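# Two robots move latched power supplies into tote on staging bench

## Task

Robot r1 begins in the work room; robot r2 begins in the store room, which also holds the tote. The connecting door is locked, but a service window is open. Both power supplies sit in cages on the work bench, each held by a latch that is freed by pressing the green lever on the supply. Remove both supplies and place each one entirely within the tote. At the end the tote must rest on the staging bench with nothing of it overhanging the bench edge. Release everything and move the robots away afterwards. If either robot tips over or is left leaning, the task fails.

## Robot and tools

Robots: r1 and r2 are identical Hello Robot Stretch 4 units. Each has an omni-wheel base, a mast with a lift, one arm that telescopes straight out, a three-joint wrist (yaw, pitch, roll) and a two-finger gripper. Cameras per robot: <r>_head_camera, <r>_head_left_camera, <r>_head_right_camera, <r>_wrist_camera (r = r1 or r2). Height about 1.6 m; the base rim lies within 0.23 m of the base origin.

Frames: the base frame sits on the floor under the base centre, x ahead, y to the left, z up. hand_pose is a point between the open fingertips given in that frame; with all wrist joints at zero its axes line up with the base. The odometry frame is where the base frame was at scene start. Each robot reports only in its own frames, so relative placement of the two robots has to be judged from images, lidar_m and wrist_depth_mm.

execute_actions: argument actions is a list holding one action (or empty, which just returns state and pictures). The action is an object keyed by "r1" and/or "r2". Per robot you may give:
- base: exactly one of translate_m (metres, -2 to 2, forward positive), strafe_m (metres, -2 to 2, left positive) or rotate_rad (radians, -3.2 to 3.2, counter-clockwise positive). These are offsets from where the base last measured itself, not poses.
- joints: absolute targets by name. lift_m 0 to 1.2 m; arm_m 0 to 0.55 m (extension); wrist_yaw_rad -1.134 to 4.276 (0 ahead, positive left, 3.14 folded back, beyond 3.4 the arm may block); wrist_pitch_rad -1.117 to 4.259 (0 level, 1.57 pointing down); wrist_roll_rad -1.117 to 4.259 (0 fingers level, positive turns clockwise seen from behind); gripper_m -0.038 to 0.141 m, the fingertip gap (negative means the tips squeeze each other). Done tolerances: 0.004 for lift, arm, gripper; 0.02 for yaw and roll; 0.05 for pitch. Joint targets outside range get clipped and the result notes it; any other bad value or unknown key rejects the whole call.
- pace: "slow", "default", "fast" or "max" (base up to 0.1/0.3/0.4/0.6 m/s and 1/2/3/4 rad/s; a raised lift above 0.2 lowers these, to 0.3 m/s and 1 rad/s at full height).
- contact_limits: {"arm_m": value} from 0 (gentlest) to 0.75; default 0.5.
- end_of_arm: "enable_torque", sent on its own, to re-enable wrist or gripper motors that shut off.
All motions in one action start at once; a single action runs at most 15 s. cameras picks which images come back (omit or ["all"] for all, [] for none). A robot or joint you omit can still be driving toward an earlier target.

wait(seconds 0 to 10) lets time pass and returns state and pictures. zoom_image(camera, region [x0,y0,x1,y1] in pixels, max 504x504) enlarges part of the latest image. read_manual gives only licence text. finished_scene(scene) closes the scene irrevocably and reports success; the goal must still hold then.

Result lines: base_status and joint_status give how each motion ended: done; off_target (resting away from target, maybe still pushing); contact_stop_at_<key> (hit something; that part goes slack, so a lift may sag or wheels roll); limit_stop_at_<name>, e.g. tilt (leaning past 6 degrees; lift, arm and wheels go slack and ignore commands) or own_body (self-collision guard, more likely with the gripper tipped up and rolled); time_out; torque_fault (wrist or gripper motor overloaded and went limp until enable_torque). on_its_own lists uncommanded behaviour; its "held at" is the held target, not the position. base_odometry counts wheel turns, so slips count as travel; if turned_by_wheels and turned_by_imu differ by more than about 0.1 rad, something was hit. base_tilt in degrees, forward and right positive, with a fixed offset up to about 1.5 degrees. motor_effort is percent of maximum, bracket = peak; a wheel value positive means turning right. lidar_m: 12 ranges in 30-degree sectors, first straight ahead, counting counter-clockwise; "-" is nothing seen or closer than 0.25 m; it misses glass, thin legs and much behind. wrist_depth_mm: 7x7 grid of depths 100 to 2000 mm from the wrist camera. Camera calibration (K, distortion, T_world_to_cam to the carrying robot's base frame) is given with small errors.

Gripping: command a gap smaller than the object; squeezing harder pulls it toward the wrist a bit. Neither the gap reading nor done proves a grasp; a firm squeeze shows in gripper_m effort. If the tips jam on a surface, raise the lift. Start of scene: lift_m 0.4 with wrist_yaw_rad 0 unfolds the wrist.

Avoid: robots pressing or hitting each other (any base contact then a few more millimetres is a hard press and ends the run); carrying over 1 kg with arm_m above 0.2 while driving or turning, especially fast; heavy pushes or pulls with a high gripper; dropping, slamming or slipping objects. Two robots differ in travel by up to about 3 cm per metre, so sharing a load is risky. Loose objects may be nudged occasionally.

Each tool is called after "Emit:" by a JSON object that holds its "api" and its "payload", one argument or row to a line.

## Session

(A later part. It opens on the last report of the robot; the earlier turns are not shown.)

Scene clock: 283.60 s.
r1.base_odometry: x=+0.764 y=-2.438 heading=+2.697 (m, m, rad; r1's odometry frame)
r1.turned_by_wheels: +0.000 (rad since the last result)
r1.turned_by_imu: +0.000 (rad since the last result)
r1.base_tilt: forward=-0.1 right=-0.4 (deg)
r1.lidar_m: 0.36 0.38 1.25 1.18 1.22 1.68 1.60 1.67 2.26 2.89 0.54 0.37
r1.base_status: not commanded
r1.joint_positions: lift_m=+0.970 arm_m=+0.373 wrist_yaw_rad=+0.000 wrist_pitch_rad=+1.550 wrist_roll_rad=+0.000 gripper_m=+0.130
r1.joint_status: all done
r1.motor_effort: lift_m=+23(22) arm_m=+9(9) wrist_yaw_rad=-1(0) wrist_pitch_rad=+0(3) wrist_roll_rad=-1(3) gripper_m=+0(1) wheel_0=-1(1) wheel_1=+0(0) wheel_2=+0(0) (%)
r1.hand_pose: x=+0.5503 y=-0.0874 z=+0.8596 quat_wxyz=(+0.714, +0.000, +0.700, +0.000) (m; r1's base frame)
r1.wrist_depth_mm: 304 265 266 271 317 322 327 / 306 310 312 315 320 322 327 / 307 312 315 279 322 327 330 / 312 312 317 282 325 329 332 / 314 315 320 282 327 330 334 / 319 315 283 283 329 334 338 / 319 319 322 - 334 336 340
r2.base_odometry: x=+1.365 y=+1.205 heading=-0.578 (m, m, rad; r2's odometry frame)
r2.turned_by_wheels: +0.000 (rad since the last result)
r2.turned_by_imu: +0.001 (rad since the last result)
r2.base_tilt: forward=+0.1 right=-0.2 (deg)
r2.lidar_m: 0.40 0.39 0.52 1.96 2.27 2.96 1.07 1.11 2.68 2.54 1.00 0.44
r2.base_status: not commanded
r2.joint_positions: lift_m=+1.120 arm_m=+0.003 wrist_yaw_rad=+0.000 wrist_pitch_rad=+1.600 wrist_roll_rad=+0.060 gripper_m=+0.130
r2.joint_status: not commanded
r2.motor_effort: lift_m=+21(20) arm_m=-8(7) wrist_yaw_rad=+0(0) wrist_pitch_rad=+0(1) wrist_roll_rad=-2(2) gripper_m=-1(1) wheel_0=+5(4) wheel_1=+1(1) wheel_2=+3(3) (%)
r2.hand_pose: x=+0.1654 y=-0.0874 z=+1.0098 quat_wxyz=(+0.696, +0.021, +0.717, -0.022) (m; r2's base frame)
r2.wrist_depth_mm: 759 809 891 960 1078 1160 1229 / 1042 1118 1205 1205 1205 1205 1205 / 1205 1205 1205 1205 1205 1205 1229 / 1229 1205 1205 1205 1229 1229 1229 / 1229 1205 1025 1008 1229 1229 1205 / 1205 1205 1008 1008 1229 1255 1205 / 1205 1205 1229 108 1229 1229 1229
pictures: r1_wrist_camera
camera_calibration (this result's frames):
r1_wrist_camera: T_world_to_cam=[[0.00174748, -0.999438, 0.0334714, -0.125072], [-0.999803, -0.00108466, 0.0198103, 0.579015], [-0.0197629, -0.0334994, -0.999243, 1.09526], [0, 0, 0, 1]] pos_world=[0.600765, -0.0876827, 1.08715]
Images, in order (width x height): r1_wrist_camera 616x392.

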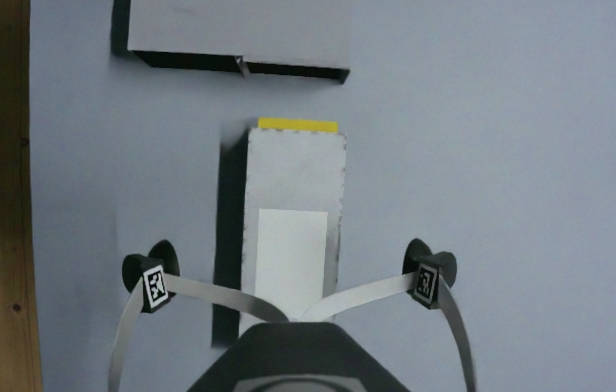

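Emit:
{"api": "execute_actions", "payload": {
  "actions": [
    {"r1":{"joints":{"lift_m":0.897,"wrist_roll_rad":0.05,"gripper_m":0.105}}}
  ],
  "cameras": ["r1_wrist_camera"]
}}

Emit:
{"api": "execute_actions", "payload": {
  "actions": [
    {"r1":{"joints":{"gripper_m":0.0}}}
  ],
  "cameras": []
}}

Emit:
{"api": "execute_actions", "payload": {
  "actions": [
    {"r1":{"joints":{"lift_m":0.95,"arm_m":0.05,"wrist_roll_rad":0.0}}}
  ],
  "cameras": ["r1_wrist_camera"]
}}

Scene clock: 285.10 s.
r1.base_odometry: x=+0.764 y=-2.438 heading=+2.697 (m, m, rad; r1's odometry frame)
r1.turned_by_wheels: +0.000 (rad since the last result)
r1.turned_by_imu: +0.000 (rad since the last result)
r1.base_tilt: forward=+0.0 right=-0.3 (deg)
r1.lidar_m: 0.35 0.37 1.24 1.17 1.22 1.67 1.61 1.67 2.28 2.91 0.55 0.38
r1.base_status: not commanded
r1.joint_positions: lift_m=+0.897 arm_m=+0.373 wrist_yaw_rad=+0.000 wrist_pitch_rad=+1.550 wrist_roll_rad=+0.050 gripper_m=+0.105
r1.joint_status: all done
r1.motor_effort: lift_m=+18(21) arm_m=+9(9) wrist_yaw_rad=-2(1) wrist_pitch_rad=-2(2) wrist_roll_rad=-1(2) gripper_m=+0(0) wheel_0=-1(1) wheel_1=+0(0) wheel_2=+0(0) (%)
r1.hand_pose: x=+0.5503 y=-0.0874 z=+0.7870 quat_wxyz=(+0.714, +0.018, +0.699, -0.017) (m; r1's base frame)
r1.wrist_depth_mm: 236 237 239 242 247 250 253 / 237 239 242 245 249 251 253 / 238 241 243 207 249 252 255 / 241 243 245 209 252 255 257 / 241 244 212 210 253 258 259 / 244 246 210 210 255 258 262 / 245 249 250 - 257 260 263
r2.base_odometry: x=+1.365 y=+1.205 heading=-0.578 (m, m, rad; r2's odometry frame)
r2.turned_by_wheels: +0.000 (rad since the last result)
r2.turned_by_imu: +0.000 (rad since the last result)
r2.base_tilt: forward=+0.1 right=-0.2 (deg)
r2.lidar_m: 0.40 0.41 0.53 1.98 2.26 2.92 1.06 1.14 2.69 2.53 0.99 0.42
r2.base_status: not commanded
r2.joint_positions: lift_m=+1.120 arm_m=+0.003 wrist_yaw_rad=+0.000 wrist_pitch_rad=+1.600 wrist_roll_rad=+0.060 gripper_m=+0.130
r2.joint_status: not commanded
r2.motor_effort: lift_m=+21(21) arm_m=-8(8) wrist_yaw_rad=+0(0) wrist_pitch_rad=-1(0) wrist_roll_rad=-2(2) gripper_m=-1(0) wheel_0=+4(5) wheel_1=+1(1) wheel_2=+3(3) (%)
r2.hand_pose: x=+0.1654 y=-0.0874 z=+1.0098 quat_wxyz=(+0.696, +0.021, +0.717, -0.022) (m; r2's base frame)
r2.wrist_depth_mm: 759 809 878 976 1078 1160 1205 / 1025 1118 1205 1205 1205 1205 1205 / 1205 1205 1205 1205 1205 1205 1205 / 1205 1205 1205 1205 1205 1205 1205 / 1205 1205 1008 1008 1205 1205 1229 / 1205 1205 1008 1008 1229 1229 1229 / 1205 1205 1229 108 1229 1205 1229
pictures: r1_wrist_camera
camera_calibration (this result's frames):
r1_wrist_camera: T_world_to_cam=[[-0.0476525, -0.998337, 0.0324346, -0.0945424], [-0.998635, 0.0483112, 0.0198355, 0.58411], [-0.0213694, -0.0314451, -0.999277, 1.0238], [0, 0, 0, 1]] pos_world=[0.600685, -0.0904107, 1.01454]
Images, in order (width x height): r1_wrist_camera 616x392.

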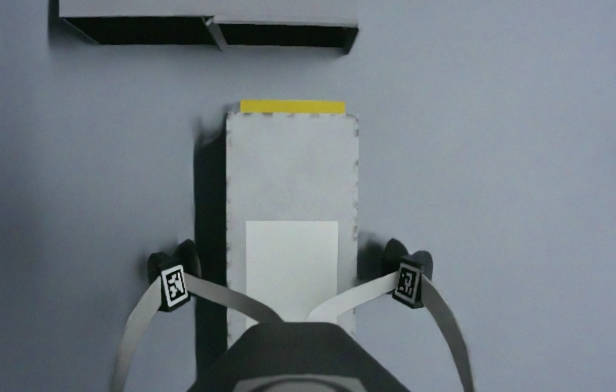

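Scene clock: 286.97 s.
r1.base_odometry: x=+0.764 y=-2.438 heading=+2.697 (m, m, rad; r1's odometry frame)
r1.turned_by_wheels: +0.000 (rad since the last result)
r1.turned_by_imu: +0.000 (rad since the last result)
r1.base_tilt: forward=+0.0 right=-0.4 (deg)
r1.lidar_m: 0.35 0.38 1.26 1.18 1.23 1.68 1.62 1.67 2.26 2.88 0.54 0.39
r1.base_status: not commanded
r1.joint_positions: lift_m=+0.897 arm_m=+0.373 wrist_yaw_rad=+0.000 wrist_pitch_rad=+1.550 wrist_roll_rad=+0.050 gripper_m=+0.001
r1.joint_status: all done
r1.motor_effort: lift_m=+22(22) arm_m=+9(9) wrist_yaw_rad=-2(2) wrist_pitch_rad=-1(1) wrist_roll_rad=+3(2) gripper_m=-31(32) wheel_0=-1(1) wheel_1=+1(0) wheel_2=+0(0) (%)
r1.hand_pose: x=+0.5503 y=-0.0874 z=+0.7867 quat_wxyz=(+0.714, +0.018, +0.699, -0.017) (m; r1's base frame)
r1.wrist_depth_mm: 233 235 236 238 245 247 250 / 235 236 239 242 246 249 252 / 237 239 186 186 249 250 253 / 238 242 187 187 250 252 255 / 240 243 187 190 251 254 257 / 242 172 190 190 191 255 260 / 243 247 250 - 256 258 260
r2.base_odometry: x=+1.365 y=+1.205 heading=-0.578 (m, m, rad; r2's odometry frame)
r2.turned_by_wheels: +0.000 (rad since the last result)
r2.turned_by_imu: +0.000 (rad since the last result)
r2.base_tilt: forward=+0.1 right=-0.2 (deg)
r2.lidar_m: 0.39 0.43 0.53 1.95 2.24 2.93 1.07 1.10 2.71 2.53 1.00 0.44
r2.base_status: not commanded
r2.joint_positions: lift_m=+1.120 arm_m=+0.003 wrist_yaw_rad=+0.000 wrist_pitch_rad=+1.600 wrist_roll_rad=+0.060 gripper_m=+0.130
r2.joint_status: not commanded
r2.motor_effort: lift_m=+20(21) arm_m=-8(8) wrist_yaw_rad=+0(0) wrist_pitch_rad=+0(0) wrist_roll_rad=-3(2) gripper_m=+0(1) wheel_0=+4(4) wheel_1=+1(1) wheel_2=+3(3) (%)
r2.hand_pose: x=+0.1654 y=-0.0874 z=+1.0098 quat_wxyz=(+0.696, +0.021, +0.717, -0.022) (m; r2's base frame)
r2.wrist_depth_mm: 759 809 891 976 1078 1182 1205 / 1025 1138 1205 1205 1229 1205 1205 / 1205 1205 1205 1205 1205 1205 1205 / 1205 1205 1205 1205 1205 1205 1229 / 1205 1229 1008 1008 1229 1205 1229 / 1205 1205 1008 1008 1205 1205 1229 / 1205 1205 1229 108 1205 1229 1229
pictures: none
No camera images: the call's "cameras" was empty. Leave "cameras" out to get every camera's image.

Scene clock: 289.07 s.
r1.base_odometry: x=+0.764 y=-2.438 heading=+2.697 (m, m, rad; r1's odometry frame)
r1.turned_by_wheels: +0.000 (rad since the last result)
r1.turned_by_imu: +0.000 (rad since the last result)
r1.base_tilt: forward=-0.1 right=-0.4 (deg)
r1.lidar_m: 0.35 0.37 1.22 1.19 1.24 1.68 1.61 1.66 2.27 2.90 0.54 0.41
r1.base_status: not commanded
r1.joint_positions: lift_m=+0.950 arm_m=+0.052 wrist_yaw_rad=+0.000 wrist_pitch_rad=+1.550 wrist_roll_rad=+0.000 gripper_m=+0.001
r1.joint_status: all done
r1.motor_effort: lift_m=+26(28) arm_m=-9(11) wrist_yaw_rad=+0(2) wrist_pitch_rad=-1(3) wrist_roll_rad=-2(5) gripper_m=-31(32) wheel_0=-1(1) wheel_1=+0(0) wheel_2=+0(0) (%)
r1.hand_pose: x=+0.2284 y=-0.0874 z=+0.8393 quat_wxyz=(+0.714, +0.000, +0.700, +0.000) (m; r1's base frame)
r1.wrist_depth_mm: 286 289 293 296 298 300 303 / 1008 1025 585 310 1025 1060 1078 / 1025 1042 186 187 1060 1078 1078 / 1008 1008 187 189 1060 1060 1078 / 1025 1025 187 190 1078 1078 1098 / 1025 171 189 190 191 1118 1098 / 1042 1042 1060 - 1078 1118 1118
r2.base_odometry: x=+1.365 y=+1.205 heading=-0.578 (m, m, rad; r2's odometry frame)
r2.turned_by_wheels: +0.000 (rad since the last result)
r2.turned_by_imu: +0.001 (rad since the last result)
r2.base_tilt: forward=+0.1 right=-0.2 (deg)
r2.lidar_m: 0.40 0.41 0.53 1.95 2.26 2.93 1.07 1.12 2.71 2.54 0.97 0.42
r2.base_status: not commanded
r2.joint_positions: lift_m=+1.120 arm_m=+0.003 wrist_yaw_rad=+0.000 wrist_pitch_rad=+1.600 wrist_roll_rad=+0.060 gripper_m=+0.130
r2.joint_status: not commanded
r2.motor_effort: lift_m=+21(21) arm_m=-7(8) wrist_yaw_rad=+0(0) wrist_pitch_rad=+0(0) wrist_roll_rad=-4(2) gripper_m=-1(1) wheel_0=+4(4) wheel_1=+1(1) wheel_2=+3(3) (%)
r2.hand_pose: x=+0.1654 y=-0.0874 z=+1.0098 quat_wxyz=(+0.696, +0.021, +0.717, -0.022) (m; r2's base frame)
r2.wrist_depth_mm: 759 809 878 960 1078 1160 1205 / 1025 1118 1205 1205 1205 1229 1205 / 1205 1205 1205 1229 1205 1205 1205 / 1205 1229 1205 1205 1229 1229 1229 / 1205 1205 1008 1025 1229 1229 1229 / 1205 1229 1008 1008 1229 1229 1229 / 1229 1229 1229 108 1229 1229 1229
pictures: r1_wrist_camera
camera_calibration (this result's frames):
r1_wrist_camera: T_world_to_cam=[[0.00129936, -0.999439, 0.0334683, -0.123727], [-0.999793, -0.000619052, 0.0203293, 0.257168], [-0.0202971, -0.0334878, -0.999233, 1.06874], [0, 0, 0, 1]] pos_world=[0.278968, -0.0877088, 1.06683]
Images, in order (width x height): r1_wrist_camera 616x392.

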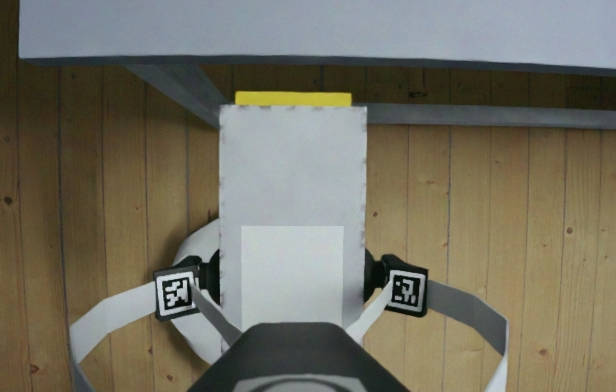

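Emit:
{"api": "execute_actions", "payload": {
  "actions": [
    {"r1":{"base":{"rotate_rad":-1.56}},"r2":{"base":{"strafe_m":0.22}}}
  ],
  "cameras": []
}}

Emit:
{"api": "execute_actions", "payload": {
  "actions": [
    {"r1":{"base":{"translate_m":2.0},"joints":{"lift_m":1.10},"pace":"fast"}}
  ],
  "cameras": ["r1_head_camera"]
}}

Emit:
{"api": "execute_actions", "payload": {
  "actions": [
    {"r1":{"base":{"strafe_m":0.57}}}
  ],
  "cameras": ["r1_head_camera","r2_head_camera"]
}}

Scene clock: 291.47 s.
r1.base_odometry: x=+0.764 y=-2.438 heading=+1.137 (m, m, rad; r1's odometry frame)
r1.turned_by_wheels: -1.560 (rad since the last result)
r1.turned_by_imu: -1.579 (rad since the last result)
r1.base_tilt: forward=-0.1 right=-0.3 (deg)
r1.lidar_m: 2.87 0.54 0.38 0.34 0.39 1.25 1.18 1.24 1.70 1.61 1.69 2.27
r1.base_status: done
r1.joint_positions: lift_m=+0.950 arm_m=+0.052 wrist_yaw_rad=+0.000 wrist_pitch_rad=+1.550 wrist_roll_rad=+0.000 gripper_m=+0.001
r1.joint_status: not commanded
r1.motor_effort: lift_m=+26(26) arm_m=-9(9) wrist_yaw_rad=-1(3) wrist_pitch_rad=+0(1) wrist_roll_rad=-2(1) gripper_m=-32(31) wheel_0=+0(6) wheel_1=+1(9) wheel_2=+1(6) (%)
r1.hand_pose: x=+0.2285 y=-0.0874 z=+0.8393 quat_wxyz=(+0.714, +0.000, +0.700, +0.000) (m; r1's base frame)
r1.wrist_depth_mm: 991 1008 1025 1025 1042 1042 1060 / 1008 991 1008 1025 1042 1042 1078 / 1008 1008 186 187 1078 1060 1060 / 1008 1042 187 189 1060 1078 1098 / 1025 1025 188 190 1060 1098 1098 / 1042 170 189 190 191 1098 1098 / 741 1042 1060 - 1098 1098 1098
r2.base_odometry: x=+1.485 y=+1.389 heading=-0.578 (m, m, rad; r2's odometry frame)
r2.turned_by_wheels: +0.000 (rad since the last result)
r2.turned_by_imu: +0.001 (rad since the last result)
r2.base_tilt: forward=+0.1 right=-0.3 (deg)
r2.lidar_m: 0.38 0.41 0.82 1.90 2.04 2.63 1.08 1.14 2.92 2.75 0.64 0.44
r2.base_status: done
r2.joint_positions: lift_m=+1.120 arm_m=+0.003 wrist_yaw_rad=+0.000 wrist_pitch_rad=+1.600 wrist_roll_rad=+0.060 gripper_m=+0.130
r2.joint_status: not commanded
r2.motor_effort: lift_m=+20(21) arm_m=-8(8) wrist_yaw_rad=+0(0) wrist_pitch_rad=+0(1) wrist_roll_rad=-2(4) gripper_m=-2(0) wheel_0=-2(11) wheel_1=+1(9) wheel_2=+0(1) (%)
r2.hand_pose: x=+0.1654 y=-0.0874 z=+1.0098 quat_wxyz=(+0.696, +0.021, +0.717, -0.022) (m; r2's base frame)
r2.wrist_depth_mm: 327 351 854 931 1025 1118 1205 / 976 1098 1205 1205 1205 1205 1205 / 1205 1182 1205 1205 1205 1205 1205 / 1205 1205 1205 1205 1205 1205 1229 / 1205 1205 1008 1008 1229 1229 1205 / 1205 1229 1008 1025 1229 1205 1229 / 1229 1205 1229 108 1229 1229 1229
pictures: none
No camera images: the call's "cameras" was empty. Leave "cameras" out to get every camera's image.

Scene clock: 298.27 s.
r1.base_odometry: x=+1.605 y=-0.623 heading=+1.137 (m, m, rad; r1's odometry frame)
r1.turned_by_wheels: +0.000 (rad since the last result)
r1.turned_by_imu: +0.002 (rad since the last result)
r1.base_tilt: forward=+0.0 right=-0.4 (deg)
r1.lidar_m: 0.88 0.91 1.29 3.11 0.85 0.71 1.52 2.31 1.66 1.60 1.58 0.30
r1.base_status: done
r1.joint_positions: lift_m=+1.100 arm_m=+0.052 wrist_yaw_rad=+0.000 wrist_pitch_rad=+1.550 wrist_roll_rad=+0.000 gripper_m=+0.001
r1.joint_status: all done
r1.motor_effort: lift_m=+26(28) arm_m=-9(9) wrist_yaw_rad=-3(3) wrist_pitch_rad=+0(2) wrist_roll_rad=-3(3) gripper_m=-32(31) wheel_0=-1(6) wheel_1=-1(5) wheel_2=+0(10) (%)
r1.hand_pose: x=+0.2285 y=-0.0874 z=+0.9894 quat_wxyz=(+0.714, +0.000, +0.700, +0.000) (m; r1's base frame)
r1.wrist_depth_mm: 1118 1138 1160 1182 1182 1182 1229 / 1160 1138 1160 1182 1205 1205 1229 / 1182 1160 185 187 1182 1229 1229 / 1160 1205 187 187 1205 1255 1255 / 1182 1205 188 189 1229 1255 1229 / 1182 172 188 190 191 1229 1255 / 1160 1182 1205 - 1255 1229 1281
r2.base_odometry: x=+1.485 y=+1.389 heading=-0.578 (m, m, rad; r2's odometry frame)
r2.turned_by_wheels: +0.000 (rad since the last result)
r2.turned_by_imu: +0.002 (rad since the last result)
r2.base_tilt: forward=+0.1 right=-0.2 (deg)
r2.lidar_m: 0.37 0.39 0.81 1.93 2.00 2.61 1.09 1.16 2.94 2.77 0.63 0.40
r2.base_status: not commanded
r2.joint_positions: lift_m=+1.120 arm_m=+0.003 wrist_yaw_rad=+0.000 wrist_pitch_rad=+1.600 wrist_roll_rad=+0.060 gripper_m=+0.130
r2.joint_status: not commanded
r2.motor_effort: lift_m=+21(21) arm_m=-8(8) wrist_yaw_rad=+1(0) wrist_pitch_rad=-1(1) wrist_roll_rad=-3(1) gripper_m=-1(0) wheel_0=-2(2) wheel_1=+1(1) wheel_2=+0(0) (%)
r2.hand_pose: x=+0.1654 y=-0.0874 z=+1.0098 quat_wxyz=(+0.696, +0.021, +0.717, -0.022) (m; r2's base frame)
r2.wrist_depth_mm: 325 349 854 931 1025 1138 1205 / 991 1098 1182 1205 1205 1205 1205 / 1182 1205 1205 1205 1205 1205 1229 / 1205 1205 1205 1205 1205 1205 1205 / 1205 1229 1008 991 1205 1229 1205 / 1205 1229 1008 1025 1229 1229 1229 / 1229 1205 1205 108 1229 1229 1229
pictures: r1_head_camera
Images, in order (width x height): r1_head_camera 420x560.

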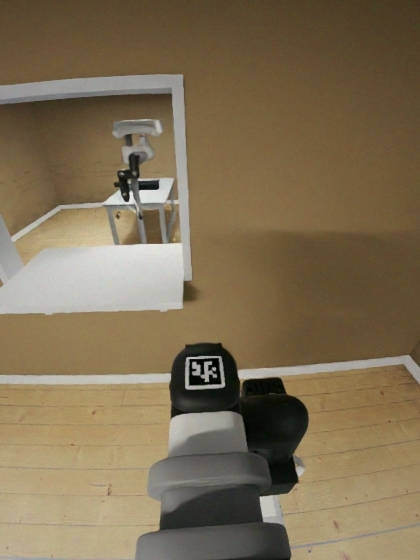

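Scene clock: 301.50 s.
r1.base_odometry: x=+1.088 y=-0.383 heading=+1.137 (m, m, rad; r1's odometry frame)
r1.turned_by_wheels: +0.000 (rad since the last result)
r1.turned_by_imu: -0.001 (rad since the last result)
r1.base_tilt: forward=-0.1 right=-0.3 (deg)
r1.lidar_m: 0.87 0.91 1.60 2.55 2.66 0.63 0.60 0.62 2.27 2.18 1.58 0.31
r1.base_status: done
r1.joint_positions: lift_m=+1.100 arm_m=+0.052 wrist_yaw_rad=+0.000 wrist_pitch_rad=+1.550 wrist_roll_rad=+0.000 gripper_m=+0.001
r1.joint_status: not commanded
r1.motor_effort: lift_m=+26(26) arm_m=-9(9) wrist_yaw_rad=-3(3) wrist_pitch_rad=-1(1) wrist_roll_rad=-3(1) gripper_m=-31(31) wheel_0=+0(5) wheel_1=-1(7) wheel_2=-1(0) (%)
r1.hand_pose: x=+0.2285 y=-0.0874 z=+0.9894 quat_wxyz=(+0.714, +0.000, +0.700, +0.000) (m; r1's base frame)
r1.wrist_depth_mm: 1118 1160 1138 1205 1182 1205 1205 / 1160 1138 1160 1160 1182 1229 1205 / 1138 1182 186 186 1229 1205 1229 / 1160 1182 187 188 1229 1229 1229 / 1182 1182 189 190 1229 1229 1255 / 1160 172 189 190 191 1229 1255 / 1160 1205 1205 - 1229 1255 1281
r2.base_odometry: x=+1.485 y=+1.389 heading=-0.578 (m, m, rad; r2's odometry frame)
r2.turned_by_wheels: +0.000 (rad since the last result)
r2.turned_by_imu: +0.001 (rad since the last result)
r2.base_tilt: forward=+0.1 right=-0.2 (deg)
r2.lidar_m: 0.38 0.41 0.84 1.89 2.04 2.63 1.10 1.15 2.91 2.75 0.63 0.44
r2.base_status: not commanded
r2.joint_positions: lift_m=+1.120 arm_m=+0.003 wrist_yaw_rad=+0.000 wrist_pitch_rad=+1.600 wrist_roll_rad=+0.060 gripper_m=+0.130
r2.joint_status: not commanded
r2.motor_effort: lift_m=+21(21) arm_m=-7(8) wrist_yaw_rad=+0(0) wrist_pitch_rad=+0(0) wrist_roll_rad=-3(4) gripper_m=-2(1) wheel_0=-2(2) wheel_1=+1(1) wheel_2=+0(0) (%)
r2.hand_pose: x=+0.1654 y=-0.0874 z=+1.0098 quat_wxyz=(+0.696, +0.021, +0.717, -0.022) (m; r2's base frame)
r2.wrist_depth_mm: 325 351 842 931 1042 1118 1205 / 991 1098 1182 1205 1205 1205 1205 / 1205 1205 1205 1205 1205 1205 1229 / 1205 1205 1205 1205 1229 1229 1229 / 1205 1205 1008 1008 1205 1229 1229 / 1205 1229 1008 1025 1205 1205 1205 / 1229 1229 1229 108 1229 1229 1229
pictures: r1_head_camera, r2_head_camera
Images, in order (width x height): r1_head_camera 420x560, r2_head_camera 420x560.

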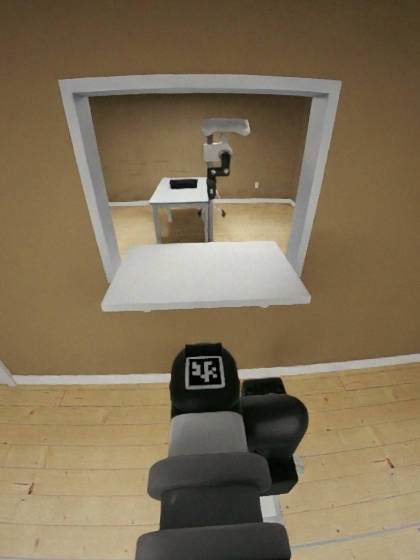

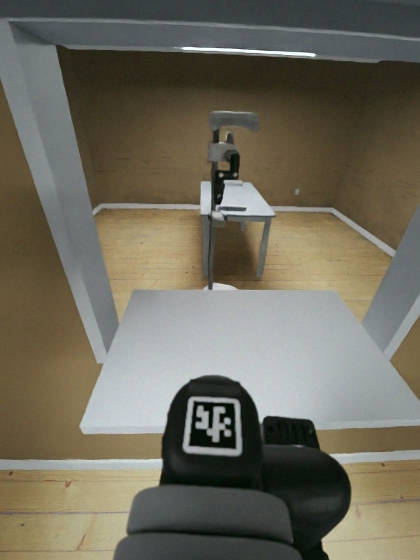

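Emit:
{"api": "execute_actions", "payload": {
  "actions": [
    {"r1":{"base":{"translate_m":0.53},"joints":{"arm_m":0.19}},"r2":{"base":{"rotate_rad":0.04}}}
  ],
  "cameras": []
}}

Emit:
{"api": "execute_actions", "payload": {
  "actions": [
    {"r1":{"joints":{"arm_m":0.52}}}
  ],
  "cameras": ["r1_wrist_camera","r2_head_camera"]
}}

Scene clock: 304.87 s.
r1.base_odometry: x=+1.311 y=+0.097 heading=+1.137 (m, m, rad; r1's odometry frame)
r1.turned_by_wheels: +0.000 (rad since the last result)
r1.turned_by_imu: +0.001 (rad since the last result)
r1.base_tilt: forward=+0.0 right=-0.4 (deg)
r1.lidar_m: 0.26 0.36 0.52 2.19 2.66 1.18 1.13 3.15 2.28 2.20 0.52 0.25
r1.base_status: done
r1.joint_positions: lift_m=+1.100 arm_m=+0.188 wrist_yaw_rad=+0.000 wrist_pitch_rad=+1.550 wrist_roll_rad=+0.000 gripper_m=+0.001
r1.joint_status: all done
r1.motor_effort: lift_m=+25(26) arm_m=+9(9) wrist_yaw_rad=-2(1) wrist_pitch_rad=+0(6) wrist_roll_rad=-3(2) gripper_m=-31(32) wheel_0=+1(4) wheel_1=+1(7) wheel_2=+2(9) (%)
r1.hand_pose: x=+0.3654 y=-0.0874 z=+0.9894 quat_wxyz=(+0.714, +0.000, +0.700, +0.000) (m; r1's base frame)
r1.wrist_depth_mm: 282 285 289 293 294 298 300 / 285 287 289 293 298 300 304 / 286 289 186 186 300 303 306 / 289 291 187 189 303 306 309 / 1138 1182 188 189 303 1255 1255 / 1205 171 189 190 191 1229 1229 / 1182 1205 1008 - 1255 1229 1281
r2.base_odometry: x=+1.485 y=+1.389 heading=-0.539 (m, m, rad; r2's odometry frame)
r2.turned_by_wheels: +0.039 (rad since the last result)
r2.turned_by_imu: +0.040 (rad since the last result)
r2.base_tilt: forward=+0.1 right=-0.2 (deg)
r2.lidar_m: 0.38 0.41 0.86 1.98 2.04 2.74 1.10 1.15 2.90 2.73 0.59 0.42
r2.base_status: done
r2.joint_positions: lift_m=+1.120 arm_m=+0.003 wrist_yaw_rad=+0.000 wrist_pitch_rad=+1.600 wrist_roll_rad=+0.060 gripper_m=+0.130
r2.joint_status: not commanded
r2.motor_effort: lift_m=+21(21) arm_m=-8(7) wrist_yaw_rad=+0(0) wrist_pitch_rad=-1(0) wrist_roll_rad=-4(3) gripper_m=-1(0) wheel_0=-5(6) wheel_1=-4(4) wheel_2=-4(5) (%)
r2.hand_pose: x=+0.1654 y=-0.0874 z=+1.0098 quat_wxyz=(+0.696, +0.021, +0.717, -0.022) (m; r2's base frame)
r2.wrist_depth_mm: 332 351 842 917 1008 1098 1160 / 1042 1118 1205 1205 1205 1205 1229 / 1205 1205 1205 1205 1205 1205 1205 / 1182 1205 1205 1205 1229 1229 1229 / 1205 1205 1008 1008 1205 1229 1205 / 1205 1205 1008 1008 1205 1229 1229 / 1205 1205 1229 108 1229 1229 1229
pictures: none
No camera images: the call's "cameras" was empty. Leave "cameras" out to get every camera's image.

Scene clock: 306.97 s.
r1.base_odometry: x=+1.311 y=+0.097 heading=+1.137 (m, m, rad; r1's odometry frame)
r1.turned_by_wheels: +0.000 (rad since the last result)
r1.turned_by_imu: +0.000 (rad since the last result)
r1.base_tilt: forward=+0.0 right=-0.4 (deg)
r1.lidar_m: 0.34 0.36 0.50 2.20 2.67 1.18 1.12 3.13 2.28 2.20 0.51 0.35
r1.base_status: not commanded
r1.joint_positions: lift_m=+1.100 arm_m=+0.518 wrist_yaw_rad=+0.000 wrist_pitch_rad=+1.550 wrist_roll_rad=+0.000 gripper_m=+0.001
r1.joint_status: all done
r1.motor_effort: lift_m=+26(26) arm_m=+9(9) wrist_yaw_rad=-2(2) wrist_pitch_rad=+0(3) wrist_roll_rad=-1(1) gripper_m=-31(31) wheel_0=+0(0) wheel_1=+1(1) wheel_2=+1(1) (%)
r1.hand_pose: x=+0.6954 y=-0.0874 z=+0.9894 quat_wxyz=(+0.715, +0.000, +0.700, +0.000) (m; r1's base frame)
r1.wrist_depth_mm: 281 283 287 290 291 298 301 / 283 287 289 291 297 300 301 / 285 287 186 186 298 301 304 / 287 289 187 188 301 304 306 / 290 291 189 190 300 306 309 / 293 172 189 190 191 309 312 / 294 297 300 - 309 309 315
r2.base_odometry: x=+1.485 y=+1.389 heading=-0.539 (m, m, rad; r2's odometry frame)
r2.turned_by_wheels: +0.000 (rad since the last result)
r2.turned_by_imu: +0.001 (rad since the last result)
r2.base_tilt: forward=+0.1 right=-0.2 (deg)
r2.lidar_m: 0.38 0.37 0.86 1.98 2.04 2.74 1.09 1.14 2.88 2.77 0.60 0.42
r2.base_status: not commanded
r2.joint_positions: lift_m=+1.120 arm_m=+0.003 wrist_yaw_rad=+0.000 wrist_pitch_rad=+1.600 wrist_roll_rad=+0.060 gripper_m=+0.130
r2.joint_status: not commanded
r2.motor_effort: lift_m=+21(21) arm_m=-8(8) wrist_yaw_rad=+0(1) wrist_pitch_rad=+0(0) wrist_roll_rad=-3(2) gripper_m=+0(1) wheel_0=-5(5) wheel_1=-4(4) wheel_2=-3(3) (%)
r2.hand_pose: x=+0.1654 y=-0.0874 z=+1.0098 quat_wxyz=(+0.696, +0.021, +0.717, -0.022) (m; r2's base frame)
r2.wrist_depth_mm: 332 353 854 904 1008 1098 1160 / 1042 1118 1205 1205 1205 1205 1205 / 1182 1205 1205 1205 1205 1205 1205 / 1205 1205 1205 1205 1229 1205 1205 / 1229 1205 1008 1025 1205 1229 1229 / 1205 1205 1008 1008 1205 1229 1229 / 1205 1229 1205 108 1229 1229 1229
pictures: r1_wrist_camera, r2_head_camera
camera_calibration (this result's frames):
r1_wrist_camera: T_world_to_cam=[[0.00191179, -0.999438, 0.0334718, -0.129783], [-0.999806, -0.00125397, 0.019663, 0.721615], [-0.01961, -0.0335029, -0.999246, 1.22772], [0, 0, 0, 1]] pos_world=[0.745799, -0.0876731, 1.21695]
Images, in order (width x height): r1_wrist_camera 616x392, r2_head_camera 420x560.

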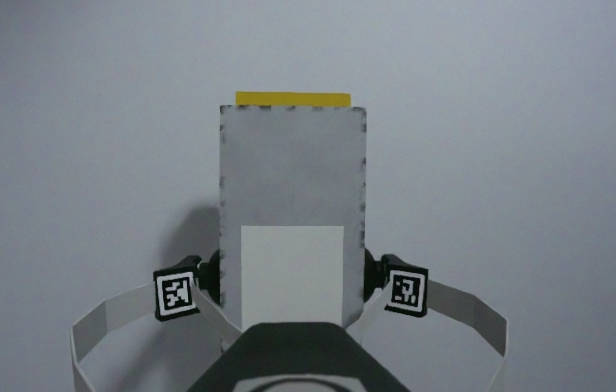

